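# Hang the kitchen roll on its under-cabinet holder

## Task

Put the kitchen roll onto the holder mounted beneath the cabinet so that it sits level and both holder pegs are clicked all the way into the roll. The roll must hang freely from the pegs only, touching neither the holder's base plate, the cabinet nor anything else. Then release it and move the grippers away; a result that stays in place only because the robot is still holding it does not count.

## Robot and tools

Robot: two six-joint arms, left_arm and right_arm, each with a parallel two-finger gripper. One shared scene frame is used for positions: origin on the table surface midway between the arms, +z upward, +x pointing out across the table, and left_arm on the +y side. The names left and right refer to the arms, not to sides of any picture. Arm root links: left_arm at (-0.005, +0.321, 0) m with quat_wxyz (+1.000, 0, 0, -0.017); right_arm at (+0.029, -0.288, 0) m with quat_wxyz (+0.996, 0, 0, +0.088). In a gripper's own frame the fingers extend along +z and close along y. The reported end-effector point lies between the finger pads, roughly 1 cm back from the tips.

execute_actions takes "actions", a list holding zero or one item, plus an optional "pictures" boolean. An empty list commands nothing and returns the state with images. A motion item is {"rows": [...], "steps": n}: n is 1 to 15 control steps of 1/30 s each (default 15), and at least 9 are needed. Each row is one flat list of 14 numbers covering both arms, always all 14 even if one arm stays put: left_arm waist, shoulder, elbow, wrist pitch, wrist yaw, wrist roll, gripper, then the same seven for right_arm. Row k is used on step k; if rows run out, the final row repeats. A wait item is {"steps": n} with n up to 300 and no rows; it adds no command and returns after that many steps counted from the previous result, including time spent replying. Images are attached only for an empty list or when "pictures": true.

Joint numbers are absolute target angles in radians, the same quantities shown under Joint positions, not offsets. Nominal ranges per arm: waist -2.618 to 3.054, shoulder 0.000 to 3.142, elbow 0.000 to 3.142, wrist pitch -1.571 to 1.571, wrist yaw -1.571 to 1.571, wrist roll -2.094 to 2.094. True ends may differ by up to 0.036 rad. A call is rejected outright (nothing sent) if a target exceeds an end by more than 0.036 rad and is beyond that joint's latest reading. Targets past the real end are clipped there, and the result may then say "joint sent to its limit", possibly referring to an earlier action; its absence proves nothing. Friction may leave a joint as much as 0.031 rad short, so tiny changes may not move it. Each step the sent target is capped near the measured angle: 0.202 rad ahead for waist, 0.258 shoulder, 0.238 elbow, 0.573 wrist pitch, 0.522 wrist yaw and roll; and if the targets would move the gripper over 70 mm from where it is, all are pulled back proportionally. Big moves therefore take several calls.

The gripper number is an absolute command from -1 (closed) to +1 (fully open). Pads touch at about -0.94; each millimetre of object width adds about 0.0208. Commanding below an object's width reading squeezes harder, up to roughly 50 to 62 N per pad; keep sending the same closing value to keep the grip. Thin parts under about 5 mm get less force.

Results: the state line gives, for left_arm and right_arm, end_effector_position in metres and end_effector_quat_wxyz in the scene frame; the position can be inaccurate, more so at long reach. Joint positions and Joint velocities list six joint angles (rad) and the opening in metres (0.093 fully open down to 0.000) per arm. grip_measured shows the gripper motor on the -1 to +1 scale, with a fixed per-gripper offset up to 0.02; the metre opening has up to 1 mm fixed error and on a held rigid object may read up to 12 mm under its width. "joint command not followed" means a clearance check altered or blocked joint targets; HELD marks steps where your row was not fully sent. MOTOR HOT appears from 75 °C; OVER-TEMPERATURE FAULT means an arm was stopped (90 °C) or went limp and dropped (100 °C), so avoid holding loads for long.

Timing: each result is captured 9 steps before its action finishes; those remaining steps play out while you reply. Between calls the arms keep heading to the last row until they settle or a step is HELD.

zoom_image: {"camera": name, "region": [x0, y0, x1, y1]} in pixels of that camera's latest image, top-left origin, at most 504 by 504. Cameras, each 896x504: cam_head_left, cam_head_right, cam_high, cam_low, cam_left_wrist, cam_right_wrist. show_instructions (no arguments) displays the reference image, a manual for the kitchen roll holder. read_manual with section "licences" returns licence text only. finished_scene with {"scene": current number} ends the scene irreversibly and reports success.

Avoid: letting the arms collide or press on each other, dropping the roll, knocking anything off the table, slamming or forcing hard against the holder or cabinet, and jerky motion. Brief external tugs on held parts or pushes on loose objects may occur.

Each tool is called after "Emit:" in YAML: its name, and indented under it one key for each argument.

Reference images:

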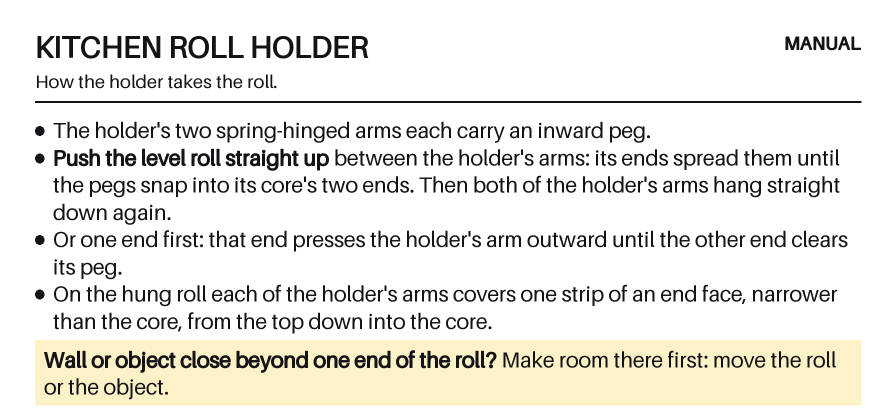

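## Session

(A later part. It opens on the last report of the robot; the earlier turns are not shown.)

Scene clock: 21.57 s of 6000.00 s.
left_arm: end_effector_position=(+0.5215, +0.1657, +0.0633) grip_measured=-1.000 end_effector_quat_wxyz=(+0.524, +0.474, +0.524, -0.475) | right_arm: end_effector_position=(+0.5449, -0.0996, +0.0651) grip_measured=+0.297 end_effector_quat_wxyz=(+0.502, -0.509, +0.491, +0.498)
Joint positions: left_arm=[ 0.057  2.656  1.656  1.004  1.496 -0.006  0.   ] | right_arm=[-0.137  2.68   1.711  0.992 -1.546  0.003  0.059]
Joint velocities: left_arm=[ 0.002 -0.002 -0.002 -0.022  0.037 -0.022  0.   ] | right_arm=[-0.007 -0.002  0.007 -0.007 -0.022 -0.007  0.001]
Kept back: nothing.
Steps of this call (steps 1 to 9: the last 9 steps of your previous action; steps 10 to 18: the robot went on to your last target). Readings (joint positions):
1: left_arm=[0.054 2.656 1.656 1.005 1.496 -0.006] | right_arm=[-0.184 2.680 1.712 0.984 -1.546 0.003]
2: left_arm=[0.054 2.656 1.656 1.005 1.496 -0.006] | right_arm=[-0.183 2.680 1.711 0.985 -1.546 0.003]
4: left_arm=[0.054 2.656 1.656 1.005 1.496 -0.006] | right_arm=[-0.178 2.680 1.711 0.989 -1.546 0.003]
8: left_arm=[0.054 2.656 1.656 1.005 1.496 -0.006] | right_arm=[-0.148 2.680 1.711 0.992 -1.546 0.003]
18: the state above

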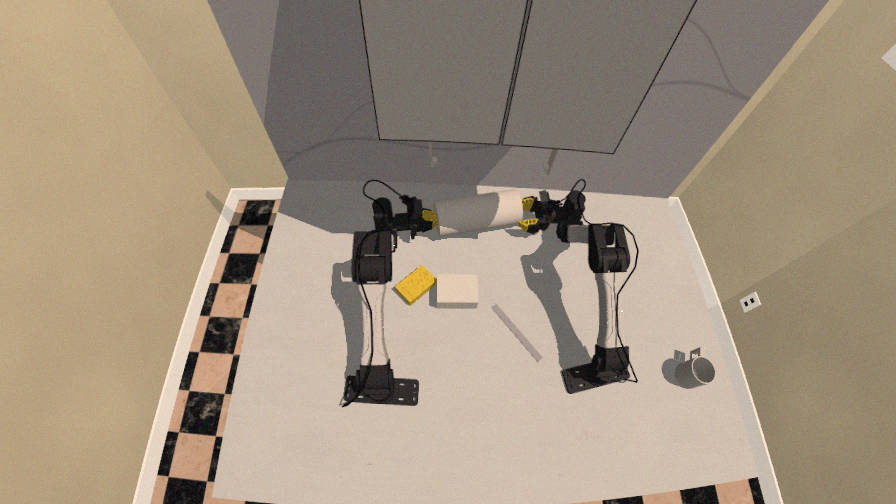

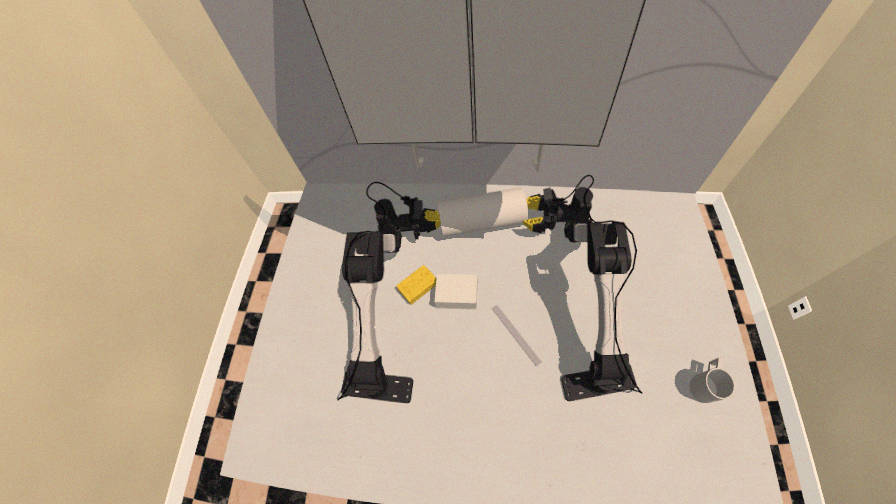

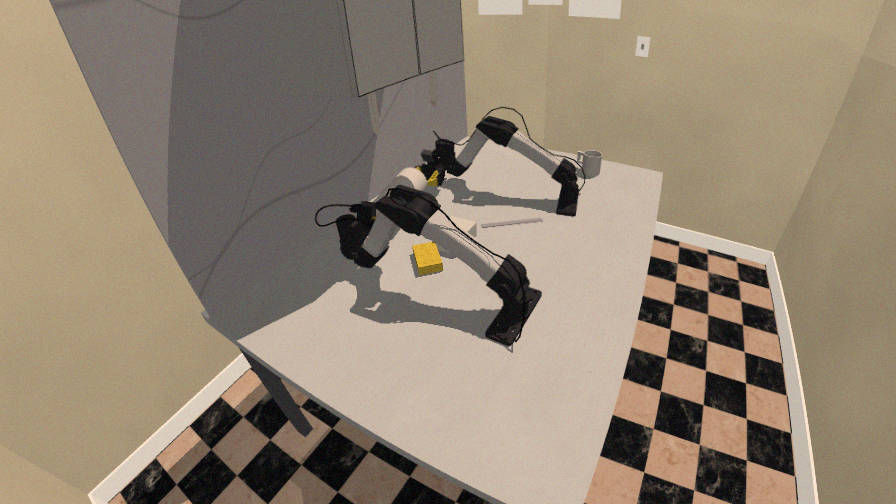

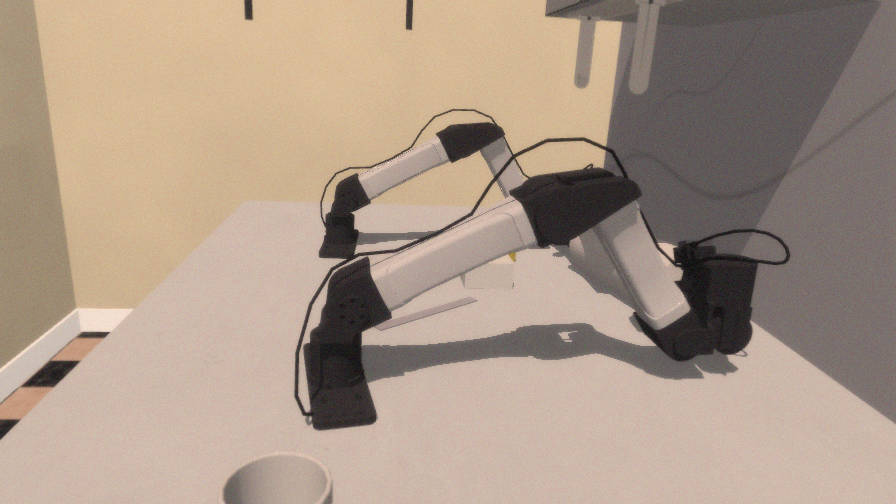

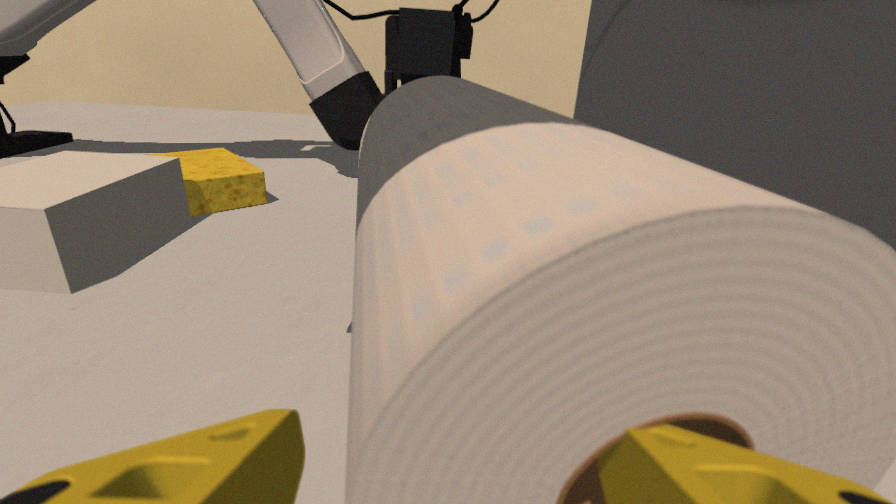

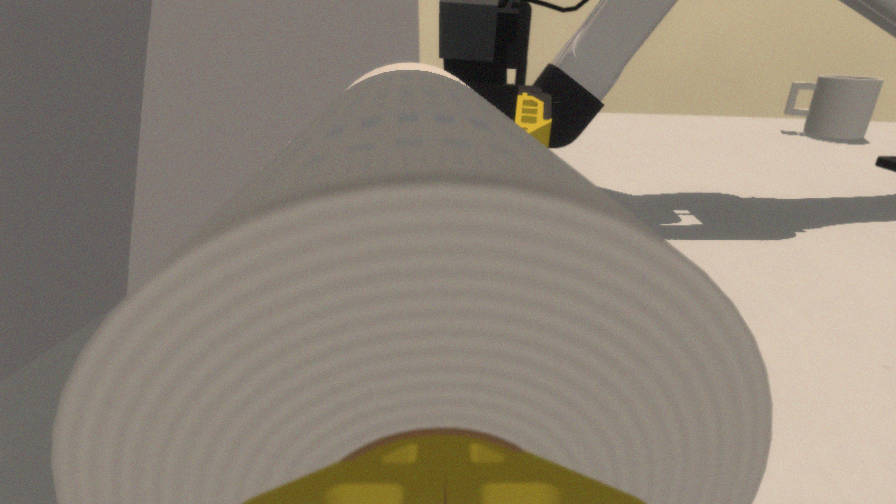

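Emit:
execute_actions:
  actions:
    - {"rows":[[0.06,2.66,1.68,1.0,1.5,0,-1,-0.135,2.65,1.66,1.02,-1.545,0,0.3],[0.06,2.66,1.68,1.0,1.5,0,-1,-0.135,2.635,1.62,1.04,-1.545,0,0.3],[0.06,2.66,1.68,1.0,1.5,0,-1,-0.135,2.62,1.58,1.06,-1.545,0,0.3],[0.06,2.66,1.68,1.0,1.5,0,-1,-0.135,2.6,1.54,1.08,-1.545,0,0.3],[0.06,2.66,1.68,1.0,1.5,0,-1,-0.135,2.585,1.5,1.1,-1.545,0,0.3],[0.06,2.66,1.68,1.0,1.5,0,-1,-0.135,2.57,1.46,1.12,-1.545,0,0.3],[0.06,2.66,1.68,1.0,1.5,0,-1,-0.135,2.55,1.42,1.14,-1.545,0,0.3],[0.06,2.66,1.68,1.0,1.5,0,-1,-0.135,2.535,1.38,1.165,-1.545,0,0.3],[0.06,2.66,1.68,1.0,1.5,0,-1,-0.135,2.52,1.34,1.19,-1.545,0,0.3],[0.06,2.66,1.68,1.0,1.5,0,-1,-0.135,2.505,1.30,1.21,-1.545,0,0.3]]}

Emit:
execute_actions:
  actions:
    - {"steps":18}
  pictures: true

Scene clock: 22.37 s of 6000.00 s.
left_arm: end_effector_position=(+0.5215, +0.1657, +0.0631) grip_measured=-1.000 end_effector_quat_wxyz=(+0.523, +0.474, +0.525, -0.476) | right_arm: end_effector_position=(+0.5208, -0.1006, +0.0619) grip_measured=+0.297 end_effector_quat_wxyz=(+0.494, -0.498, +0.502, +0.506)
Joint positions: left_arm=[ 0.057  2.656  1.656  1.002  1.496 -0.006  0.   ] | right_arm=[-0.137  2.61   1.549  1.049 -1.539  0.003  0.059]
Joint velocities: left_arm=[-0.007  0.027 -0.002 -0.022 -0.022 -0.051  0.   ] | right_arm=[ 0.017 -0.481 -1.14   0.374 -0.037 -0.007  0.001]
Steps of this call (steps 1 to 15: the robot went on to your last target; steps 16 to 18: nothing new was sent; steps 19 to 24: the first 6 steps of this action). Readings (joint positions):
19: left_arm=[0.057 2.656 1.656 1.004 1.496 -0.006] | right_arm=[-0.137 2.677 1.706 0.994 -1.544 0.003]
20: left_arm=[0.057 2.656 1.656 1.004 1.496 -0.006] | right_arm=[-0.137 2.670 1.689 1.000 -1.543 0.003]
22: left_arm=[0.057 2.656 1.656 1.004 1.496 -0.006] | right_arm=[-0.137 2.643 1.626 1.020 -1.541 0.003]
24: the state above

Scene clock: 22.97 s of 6000.00 s.
left_arm: end_effector_position=(+0.5213, +0.1657, +0.0629) grip_measured=-1.000 end_effector_quat_wxyz=(+0.522, +0.473, +0.525, -0.477) | right_arm: end_effector_position=(+0.4804, -0.1022, +0.0596) grip_measured=+0.297 end_effector_quat_wxyz=(+0.496, -0.502, +0.498, +0.504)
Joint positions: left_arm=[ 0.057  2.656  1.656  0.999  1.497 -0.006  0.   ] | right_arm=[-0.137  2.524  1.322  1.201 -1.543  0.003  0.059]
Joint velocities: left_arm=[ 0.002  0.007 -0.007  0.051  0.066  0.007  0.   ] | right_arm=[ 0.007  0.022  0.002  0.007 -0.022  0.081 -0.001]
Kept back: nothing.
Steps of this call (steps 1 to 9: the last 9 steps of your previous action; steps 10 to 18: the robot went on to your last target). Readings (joint positions):
1: left_arm=[0.057 2.656 1.656 1.001 1.496 -0.006] | right_arm=[-0.137 2.593 1.509 1.065 -1.539 0.003]
2: left_arm=[0.057 2.656 1.656 1.000 1.496 -0.006] | right_arm=[-0.137 2.576 1.469 1.082 -1.539 0.003]
4: left_arm=[0.057 2.656 1.656 0.999 1.496 -0.006] | right_arm=[-0.137 2.544 1.389 1.121 -1.538 0.003]
8: left_arm=[0.057 2.656 1.656 0.999 1.496 -0.006] | right_arm=[-0.137 2.524 1.323 1.171 -1.543 0.003]
18: the state above

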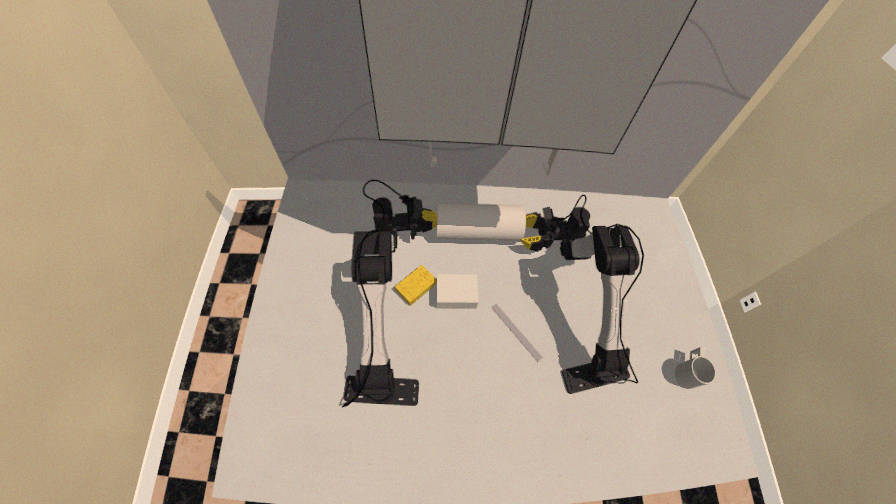

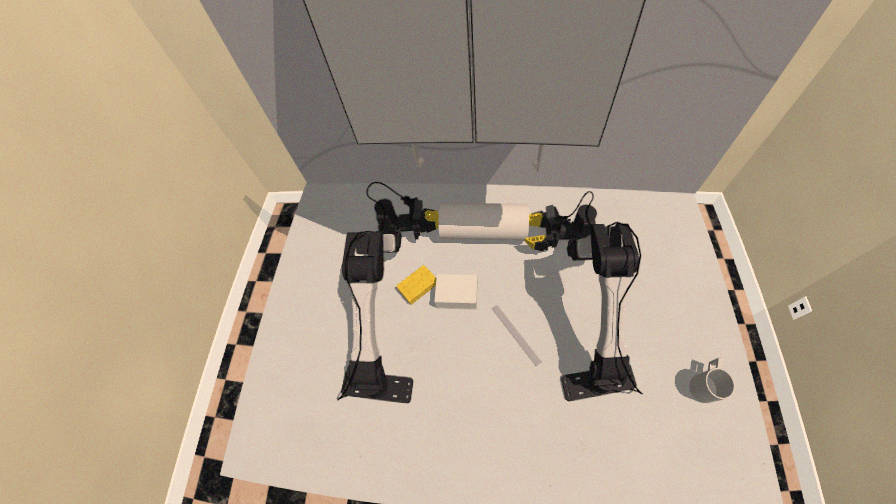

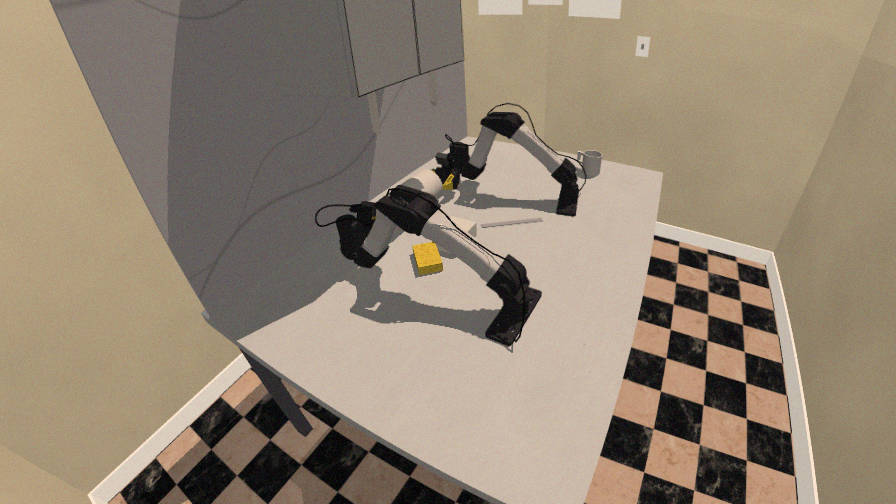

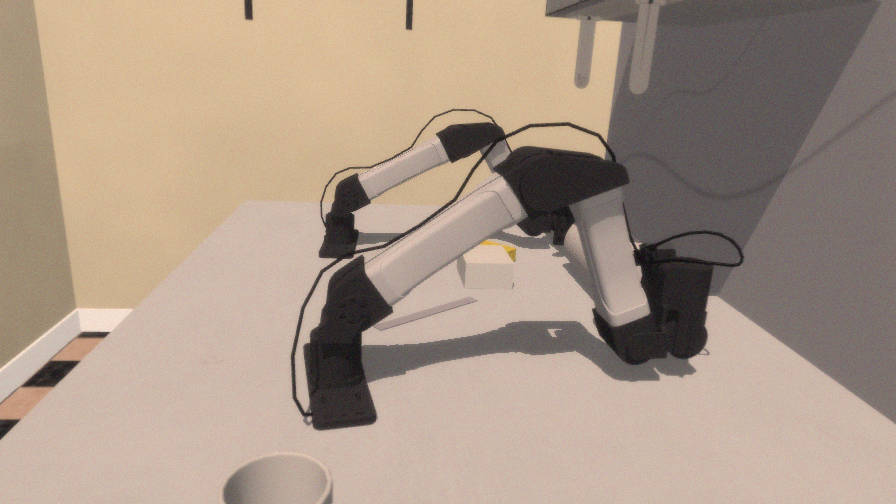

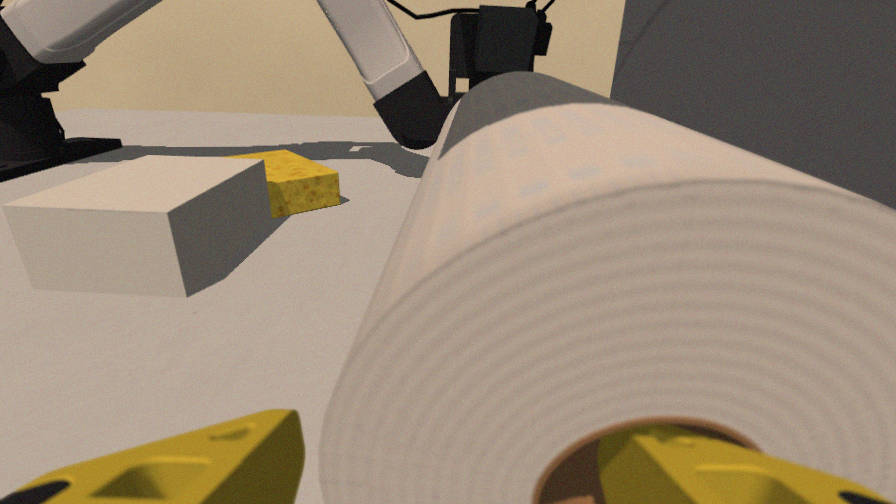

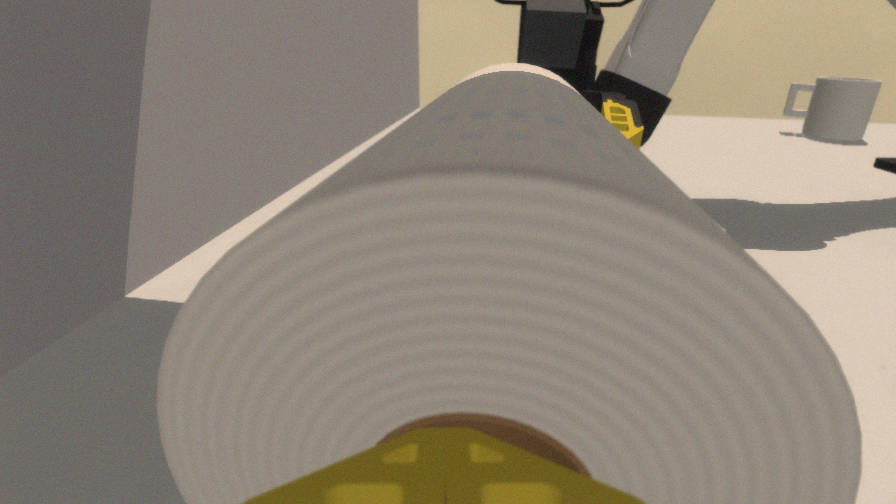

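Emit:
execute_actions:
  actions:
    - {"rows":[[0.09,2.66,1.68,1.0,1.5,0,-1,-0.17,2.52,1.32,1.2,-1.545,0,0.3],[0.11,2.66,1.68,1.0,1.5,0,-1,-0.2,2.52,1.32,1.2,-1.545,0,0.3],[0.12,2.66,1.68,1.0,1.5,0,-1,-0.22,2.52,1.32,1.2,-1.545,0,0.3],[0.12,2.66,1.68,1.0,1.5,0,-1,-0.22,2.52,1.32,1.2,-1.545,0,0.3],[0.12,2.66,1.68,1.0,1.5,0,-1,-0.22,2.52,1.32,1.2,-1.545,0,0.3],[0.12,2.66,1.68,1.0,1.5,0,-1,-0.22,2.52,1.32,1.2,-1.545,0,0.3],[0.12,2.66,1.68,1.0,1.5,0,-1,-0.22,2.52,1.32,1.2,-1.545,0,0.3],[0.12,2.66,1.68,1.0,1.5,0,-1,-0.22,2.52,1.32,1.2,-1.545,0,0.3],[0.12,2.68,1.70,1.0,1.55,0,0.3,-0.22,2.56,1.38,1.18,-1.545,0,0.3],[0.12,2.70,1.72,1.0,1.6,0,0.3,-0.22,2.585,1.43,1.15,-1.545,0,0.3],[0.12,2.71,1.72,1.0,1.6,0,0.3,-0.22,2.61,1.48,1.13,-1.545,0,0.3],[0.12,2.71,1.72,1.0,1.6,0,0.3,-0.22,2.635,1.52,1.11,-1.545,0,0.3]]}

Emit:
execute_actions:
  actions:
    - {"steps":22}
  pictures: true

Scene clock: 23.90 s of 6000.00 s.
left_arm: end_effector_position=(+0.5283, +0.1918, +0.0629) grip_measured=-1.000 end_effector_quat_wxyz=(+0.534, +0.460, +0.537, -0.464) | right_arm: end_effector_position=(+0.4918, -0.1327, +0.0599) grip_measured=+0.298 end_effector_quat_wxyz=(+0.514, -0.486, +0.514, +0.486)
Joint positions: left_arm=[ 0.106  2.656  1.656  0.999  1.497 -0.006  0.   ] | right_arm=[-0.204  2.524  1.322  1.204 -1.543  0.003  0.059]
Joint velocities: left_arm=[ 0.325 -0.002  0.022  0.095  0.007  0.022  0.   ] | right_arm=[-0.427 -0.022 -0.017 -0.051 -0.051 -0.022  0.   ]
Steps of this call (steps 1 to 15: the robot went on to your last target; steps 16 to 22: nothing new was sent; steps 23 to 28: the first 6 steps of this action). Readings (joint positions):
23: left_arm=[0.059 2.656 1.656 0.999 1.497 -0.006] | right_arm=[-0.139 2.524 1.322 1.204 -1.543 0.003]
24: left_arm=[0.064 2.656 1.656 0.999 1.497 -0.006] | right_arm=[-0.145 2.524 1.322 1.204 -1.543 0.003]
26: left_arm=[0.083 2.656 1.656 0.999 1.497 -0.006] | right_arm=[-0.171 2.524 1.322 1.204 -1.543 0.003]
28: the state above

Scene clock: 24.63 s of 6000.00 s.
left_arm: end_effector_position=(+0.5217, +0.2013, +0.0464) grip_measured=+0.298 end_effector_quat_wxyz=(+0.517, +0.472, +0.526, -0.483) | right_arm: end_effector_position=(+0.5252, -0.1452, +0.0527) grip_measured=+0.298 end_effector_quat_wxyz=(+0.520, -0.481, +0.518, +0.479)
Joint positions: left_arm=[ 0.126  2.711  1.698  0.999  1.576 -0.006  0.059] | right_arm=[-0.227  2.615  1.498  1.123 -1.544  0.003  0.059]
Joint velocities: left_arm=[-0.002  0.002 -0.002 -0.081  0.051 -0.007  0.   ] | right_arm=[ 0.012  0.002 -0.007 -0.022 -0.022  0.007 -0.   ]
joint sent to its limit (left arm) — the command would take joint 5 (wrist yaw) past its upper limit, so that joint was sent only as far as its limit.
Kept back: nothing.
Steps of this call (steps 1 to 9: the last 9 steps of your previous action; steps 10 to 22: the robot went on to your last target). Readings (joint positions):
1: left_arm=[0.116 2.656 1.656 0.999 1.497 -0.006] | right_arm=[-0.217 2.524 1.322 1.204 -1.543 0.003]
2: left_arm=[0.123 2.656 1.656 0.999 1.497 -0.006] | right_arm=[-0.225 2.524 1.322 1.204 -1.543 0.003]
4: left_arm=[0.129 2.667 1.674 0.999 1.518 -0.006] | right_arm=[-0.230 2.536 1.349 1.198 -1.547 0.003]
8: left_arm=[0.127 2.697 1.698 0.999 1.552 -0.006] | right_arm=[-0.227 2.604 1.487 1.155 -1.544 0.003]
22: the state above

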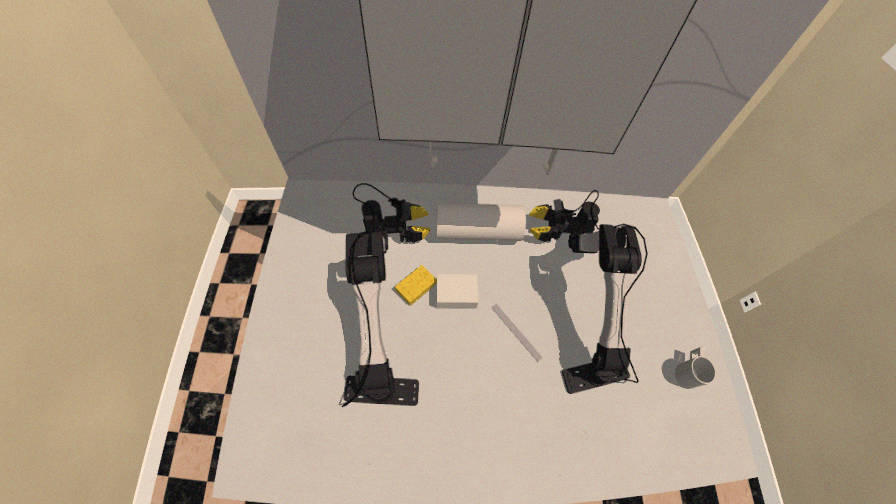

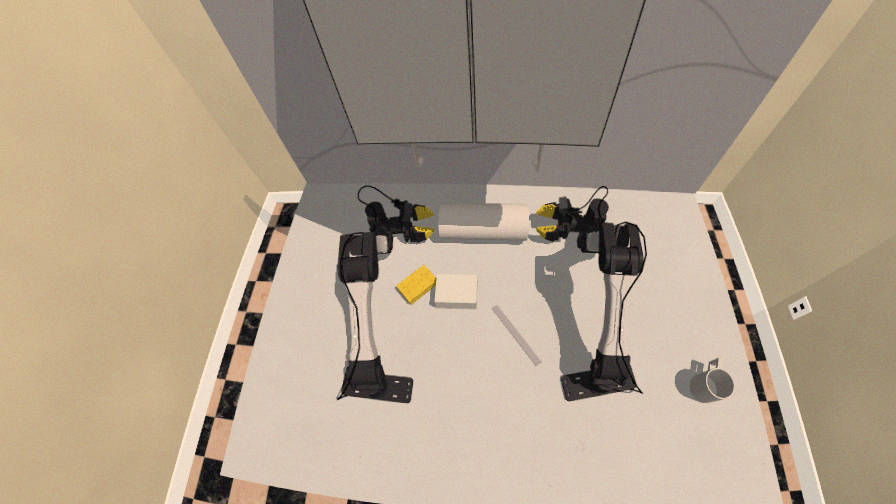

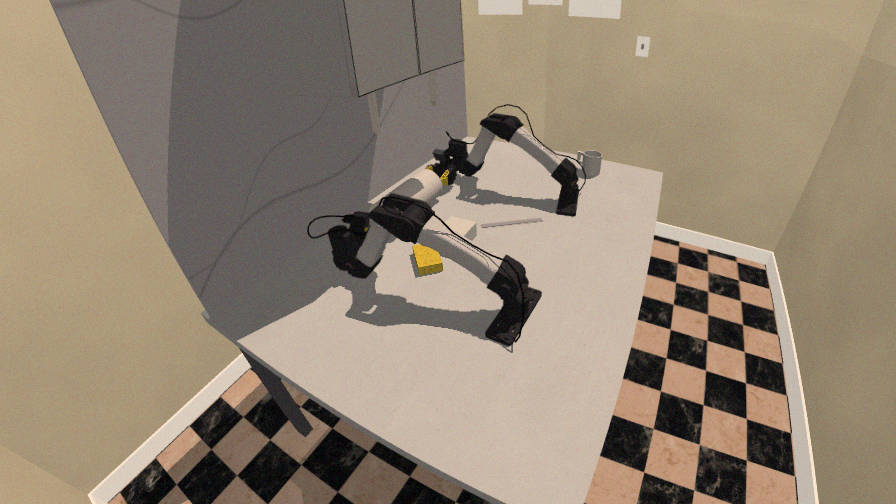

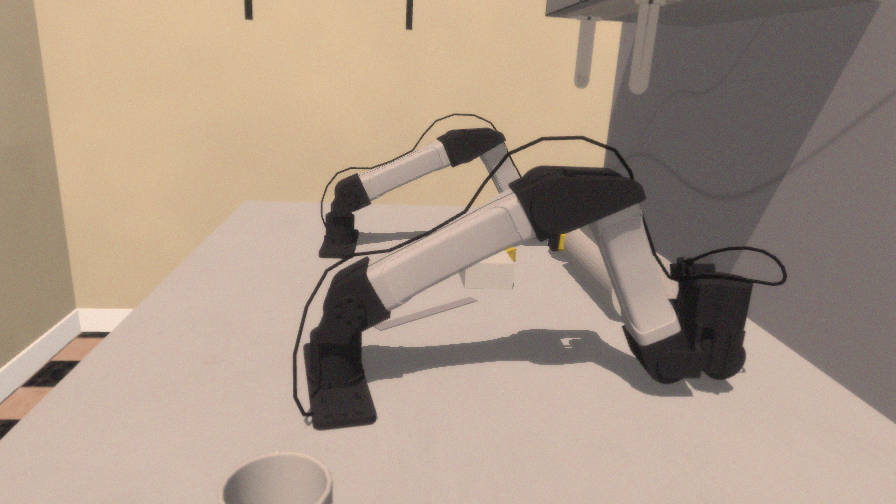

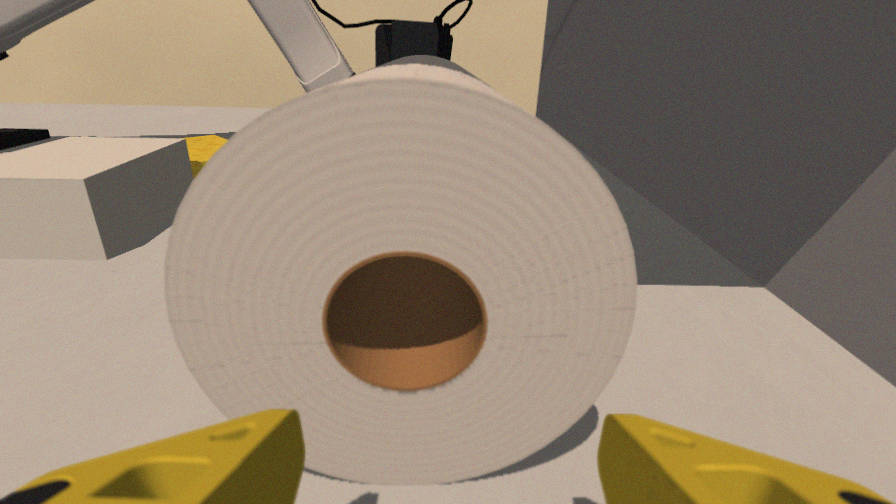

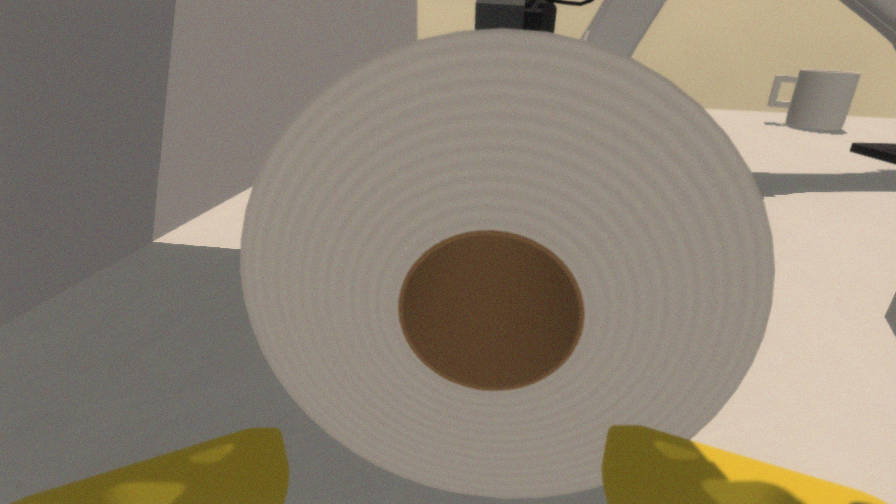

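Emit:
execute_actions:
  actions:
    - {"rows":[[0.12,2.68,1.72,1.0,1.575,0,0.3,-0.22,2.62,1.52,1.11,-1.545,0,0.3],[0.12,2.67,1.72,1.0,1.575,0,0.3,-0.22,2.62,1.52,1.11,-1.545,0,0.3],[0.11,2.67,1.72,1.0,1.575,0,0.3,-0.21,2.62,1.52,1.11,-1.545,0,0.3],[0.10,2.67,1.72,1.0,1.575,0,0.3,-0.2,2.62,1.52,1.11,-1.545,0,0.3],[0.09,2.67,1.72,1.0,1.575,0,0.3,-0.19,2.62,1.52,1.11,-1.545,0,0.3],[0.085,2.67,1.72,1.0,1.575,0,0.3,-0.18,2.62,1.52,1.11,-1.545,0,0.3],[0.08,2.67,1.72,1.0,1.575,0,0.3,-0.175,2.62,1.52,1.11,-1.545,0,0.3],[0.075,2.67,1.72,1.0,1.575,0,0.3,-0.17,2.62,1.52,1.11,-1.545,0,0.3],[0.07,2.67,1.72,1.0,1.575,0,0.3,-0.165,2.62,1.52,1.11,-1.545,0,0.3],[0.06,2.67,1.72,1.0,1.575,0,0.3,-0.155,2.62,1.52,1.11,-1.545,0,0.3],[0.05,2.67,1.72,1.0,1.575,0,0.3,-0.145,2.62,1.52,1.11,-1.545,0,0.3],[0.04,2.67,1.72,1.0,1.575,0,0.3,-0.135,2.62,1.52,1.11,-1.545,0,0.3],[0.03,2.67,1.72,1.0,1.575,0,0.3,-0.125,2.62,1.52,1.11,-1.545,0,0.3],[0.015,2.67,1.72,1.0,1.575,0,0.3,-0.11,2.62,1.52,1.11,-1.545,0,0.3],[0.0,2.67,1.72,1.0,1.575,0,0.3,-0.095,2.62,1.52,1.11,-1.545,0,0.3]]}

Emit:
execute_actions:
  actions:
    - {"steps":22}
  pictures: true

Scene clock: 25.43 s of 6000.00 s.
left_arm: end_effector_position=(+0.5212, +0.1952, +0.0548) grip_measured=+0.298 end_effector_quat_wxyz=(+0.517, +0.480, +0.519, -0.482) | right_arm: end_effector_position=(+0.5234, -0.1392, +0.0526) grip_measured=+0.298 end_effector_quat_wxyz=(+0.517, -0.484, +0.516, +0.483)
Joint positions: left_arm=[ 0.115  2.694  1.698  0.998  1.577 -0.006  0.059] | right_arm=[-0.215  2.615  1.498  1.122 -1.544  0.003  0.059]
Joint velocities: left_arm=[-0.178 -0.105  0.022 -0.051 -0.051 -0.022  0.001] | right_arm=[ 0.193 -0.027  0.002 -0.022  0.051 -0.022 -0.   ]
joint sent to its limit (left arm) — the command would take joint 5 (wrist yaw) past its upper limit, so that joint was sent only as far as its limit.
Steps of this call (steps 1 to 15: the robot went on to your last target; steps 16 to 18: nothing new was sent; steps 19 to 24: the first 6 steps of this action). Readings (joint positions):
19: left_arm=[0.126 2.711 1.698 0.999 1.577 -0.006] | right_arm=[-0.227 2.615 1.498 1.122 -1.544 0.003]
20: left_arm=[0.126 2.709 1.698 0.998 1.577 -0.006] | right_arm=[-0.227 2.615 1.498 1.122 -1.544 0.003]
22: left_arm=[0.124 2.702 1.698 0.998 1.577 -0.006] | right_arm=[-0.225 2.615 1.498 1.122 -1.544 0.003]
24: the state above

Scene clock: 26.17 s of 6000.00 s.
left_arm: end_effector_position=(+0.5136, +0.1692, +0.0584) grip_measured=+0.298 end_effector_quat_wxyz=(+0.505, +0.496, +0.504, -0.494) | right_arm: end_effector_position=(+0.5154, -0.1132, +0.0526) grip_measured=+0.298 end_effector_quat_wxyz=(+0.505, -0.496, +0.504, +0.495)
Joint positions: left_arm=[ 0.065  2.687  1.698  0.998  1.584 -0.006  0.059] | right_arm=[-0.162  2.615  1.498  1.122 -1.54   0.003  0.059]
Joint velocities: left_arm=[ 0.022  0.002 -0.002  0.022 -0.022 -0.051  0.   ] | right_arm=[-0.017  0.002  0.007  0.007  0.051  0.007 -0.001]
Kept back: nothing.
Steps of this call (steps 1 to 9: the last 9 steps of your previous action; steps 10 to 22: the robot went on to your last target). Readings (joint positions):
1: left_arm=[0.108 2.691 1.698 0.998 1.577 -0.006] | right_arm=[-0.207 2.615 1.498 1.122 -1.544 0.003]
2: left_arm=[0.100 2.689 1.698 0.998 1.577 -0.006] | right_arm=[-0.198 2.615 1.498 1.122 -1.544 0.003]
4: left_arm=[0.082 2.687 1.698 0.998 1.577 -0.006] | right_arm=[-0.179 2.615 1.498 1.122 -1.544 0.003]
8: left_arm=[0.068 2.687 1.698 0.998 1.584 -0.006] | right_arm=[-0.164 2.615 1.498 1.122 -1.541 0.003]
22: the state above

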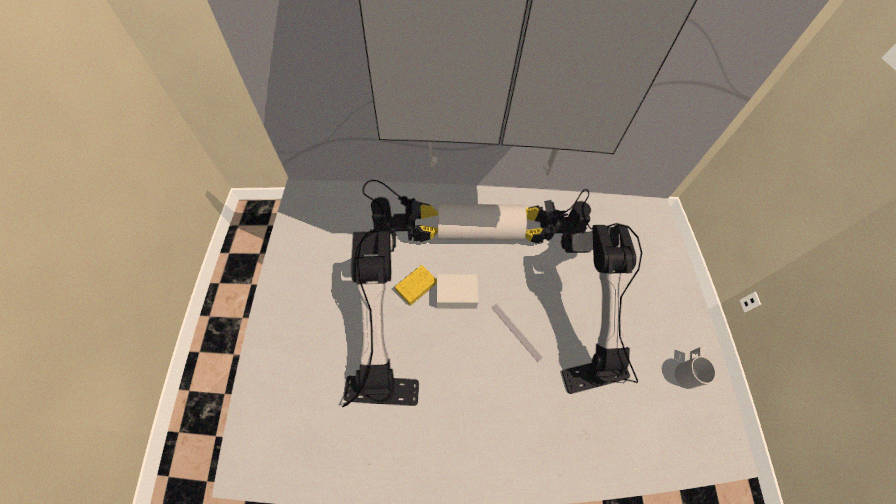

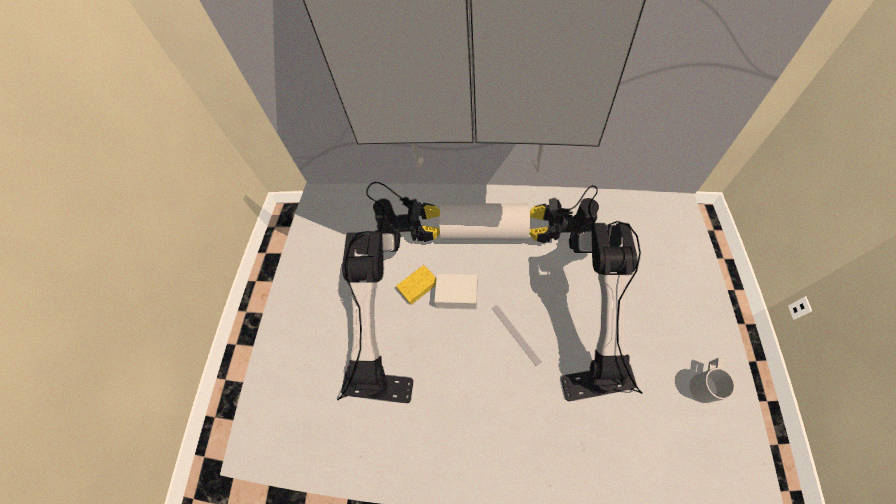

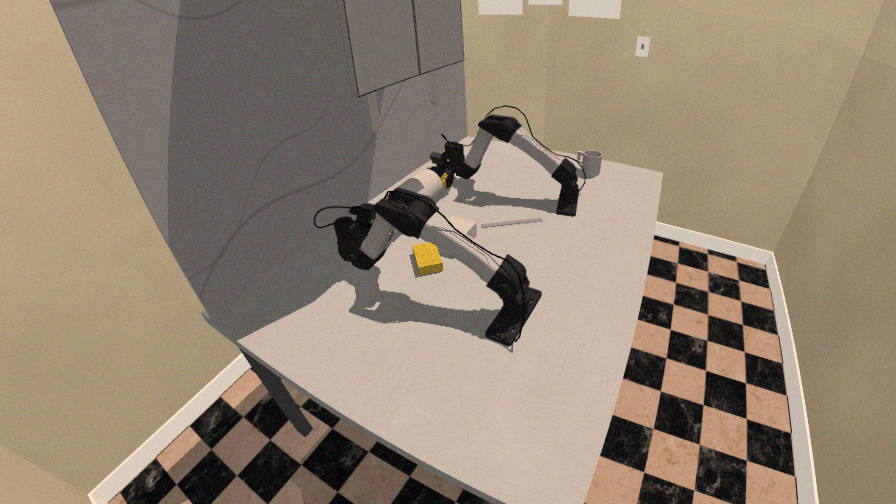

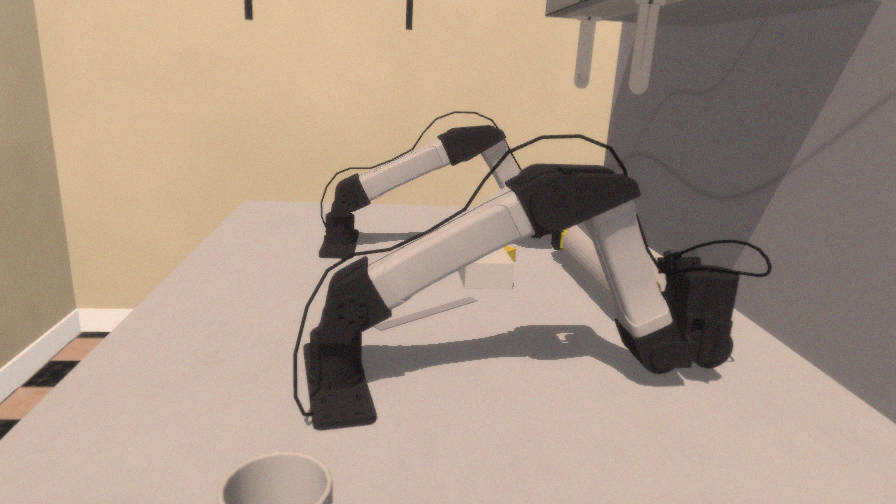

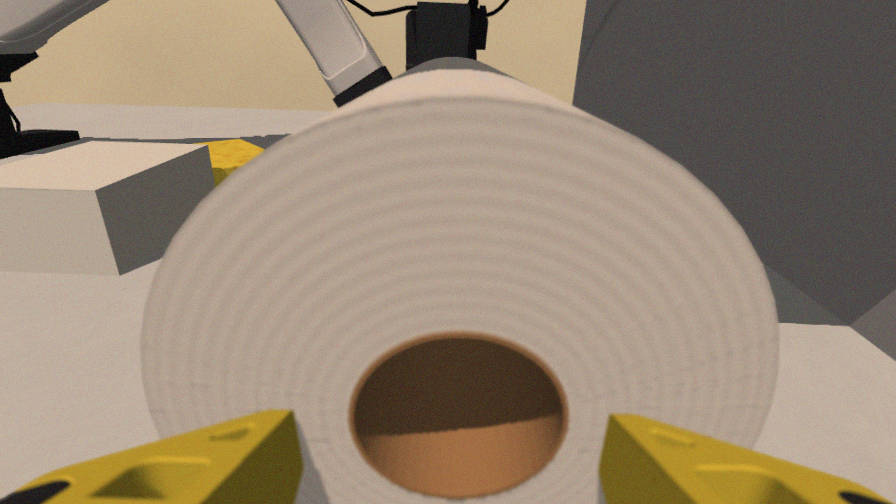

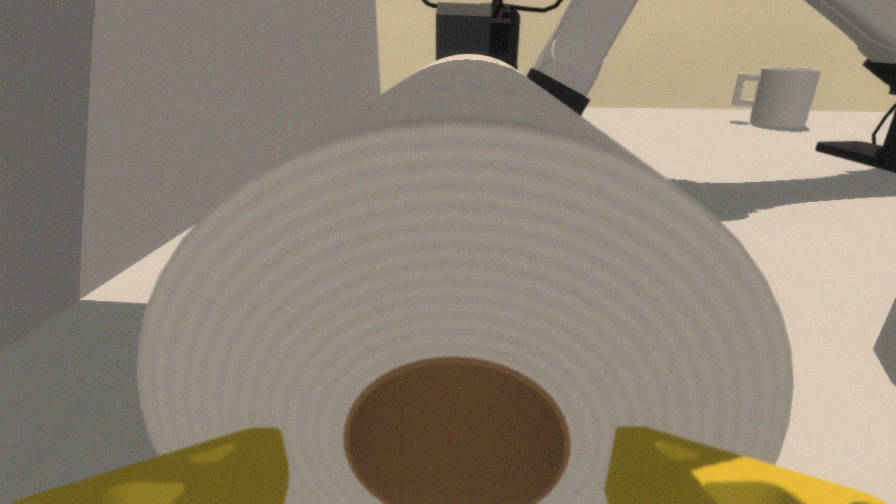

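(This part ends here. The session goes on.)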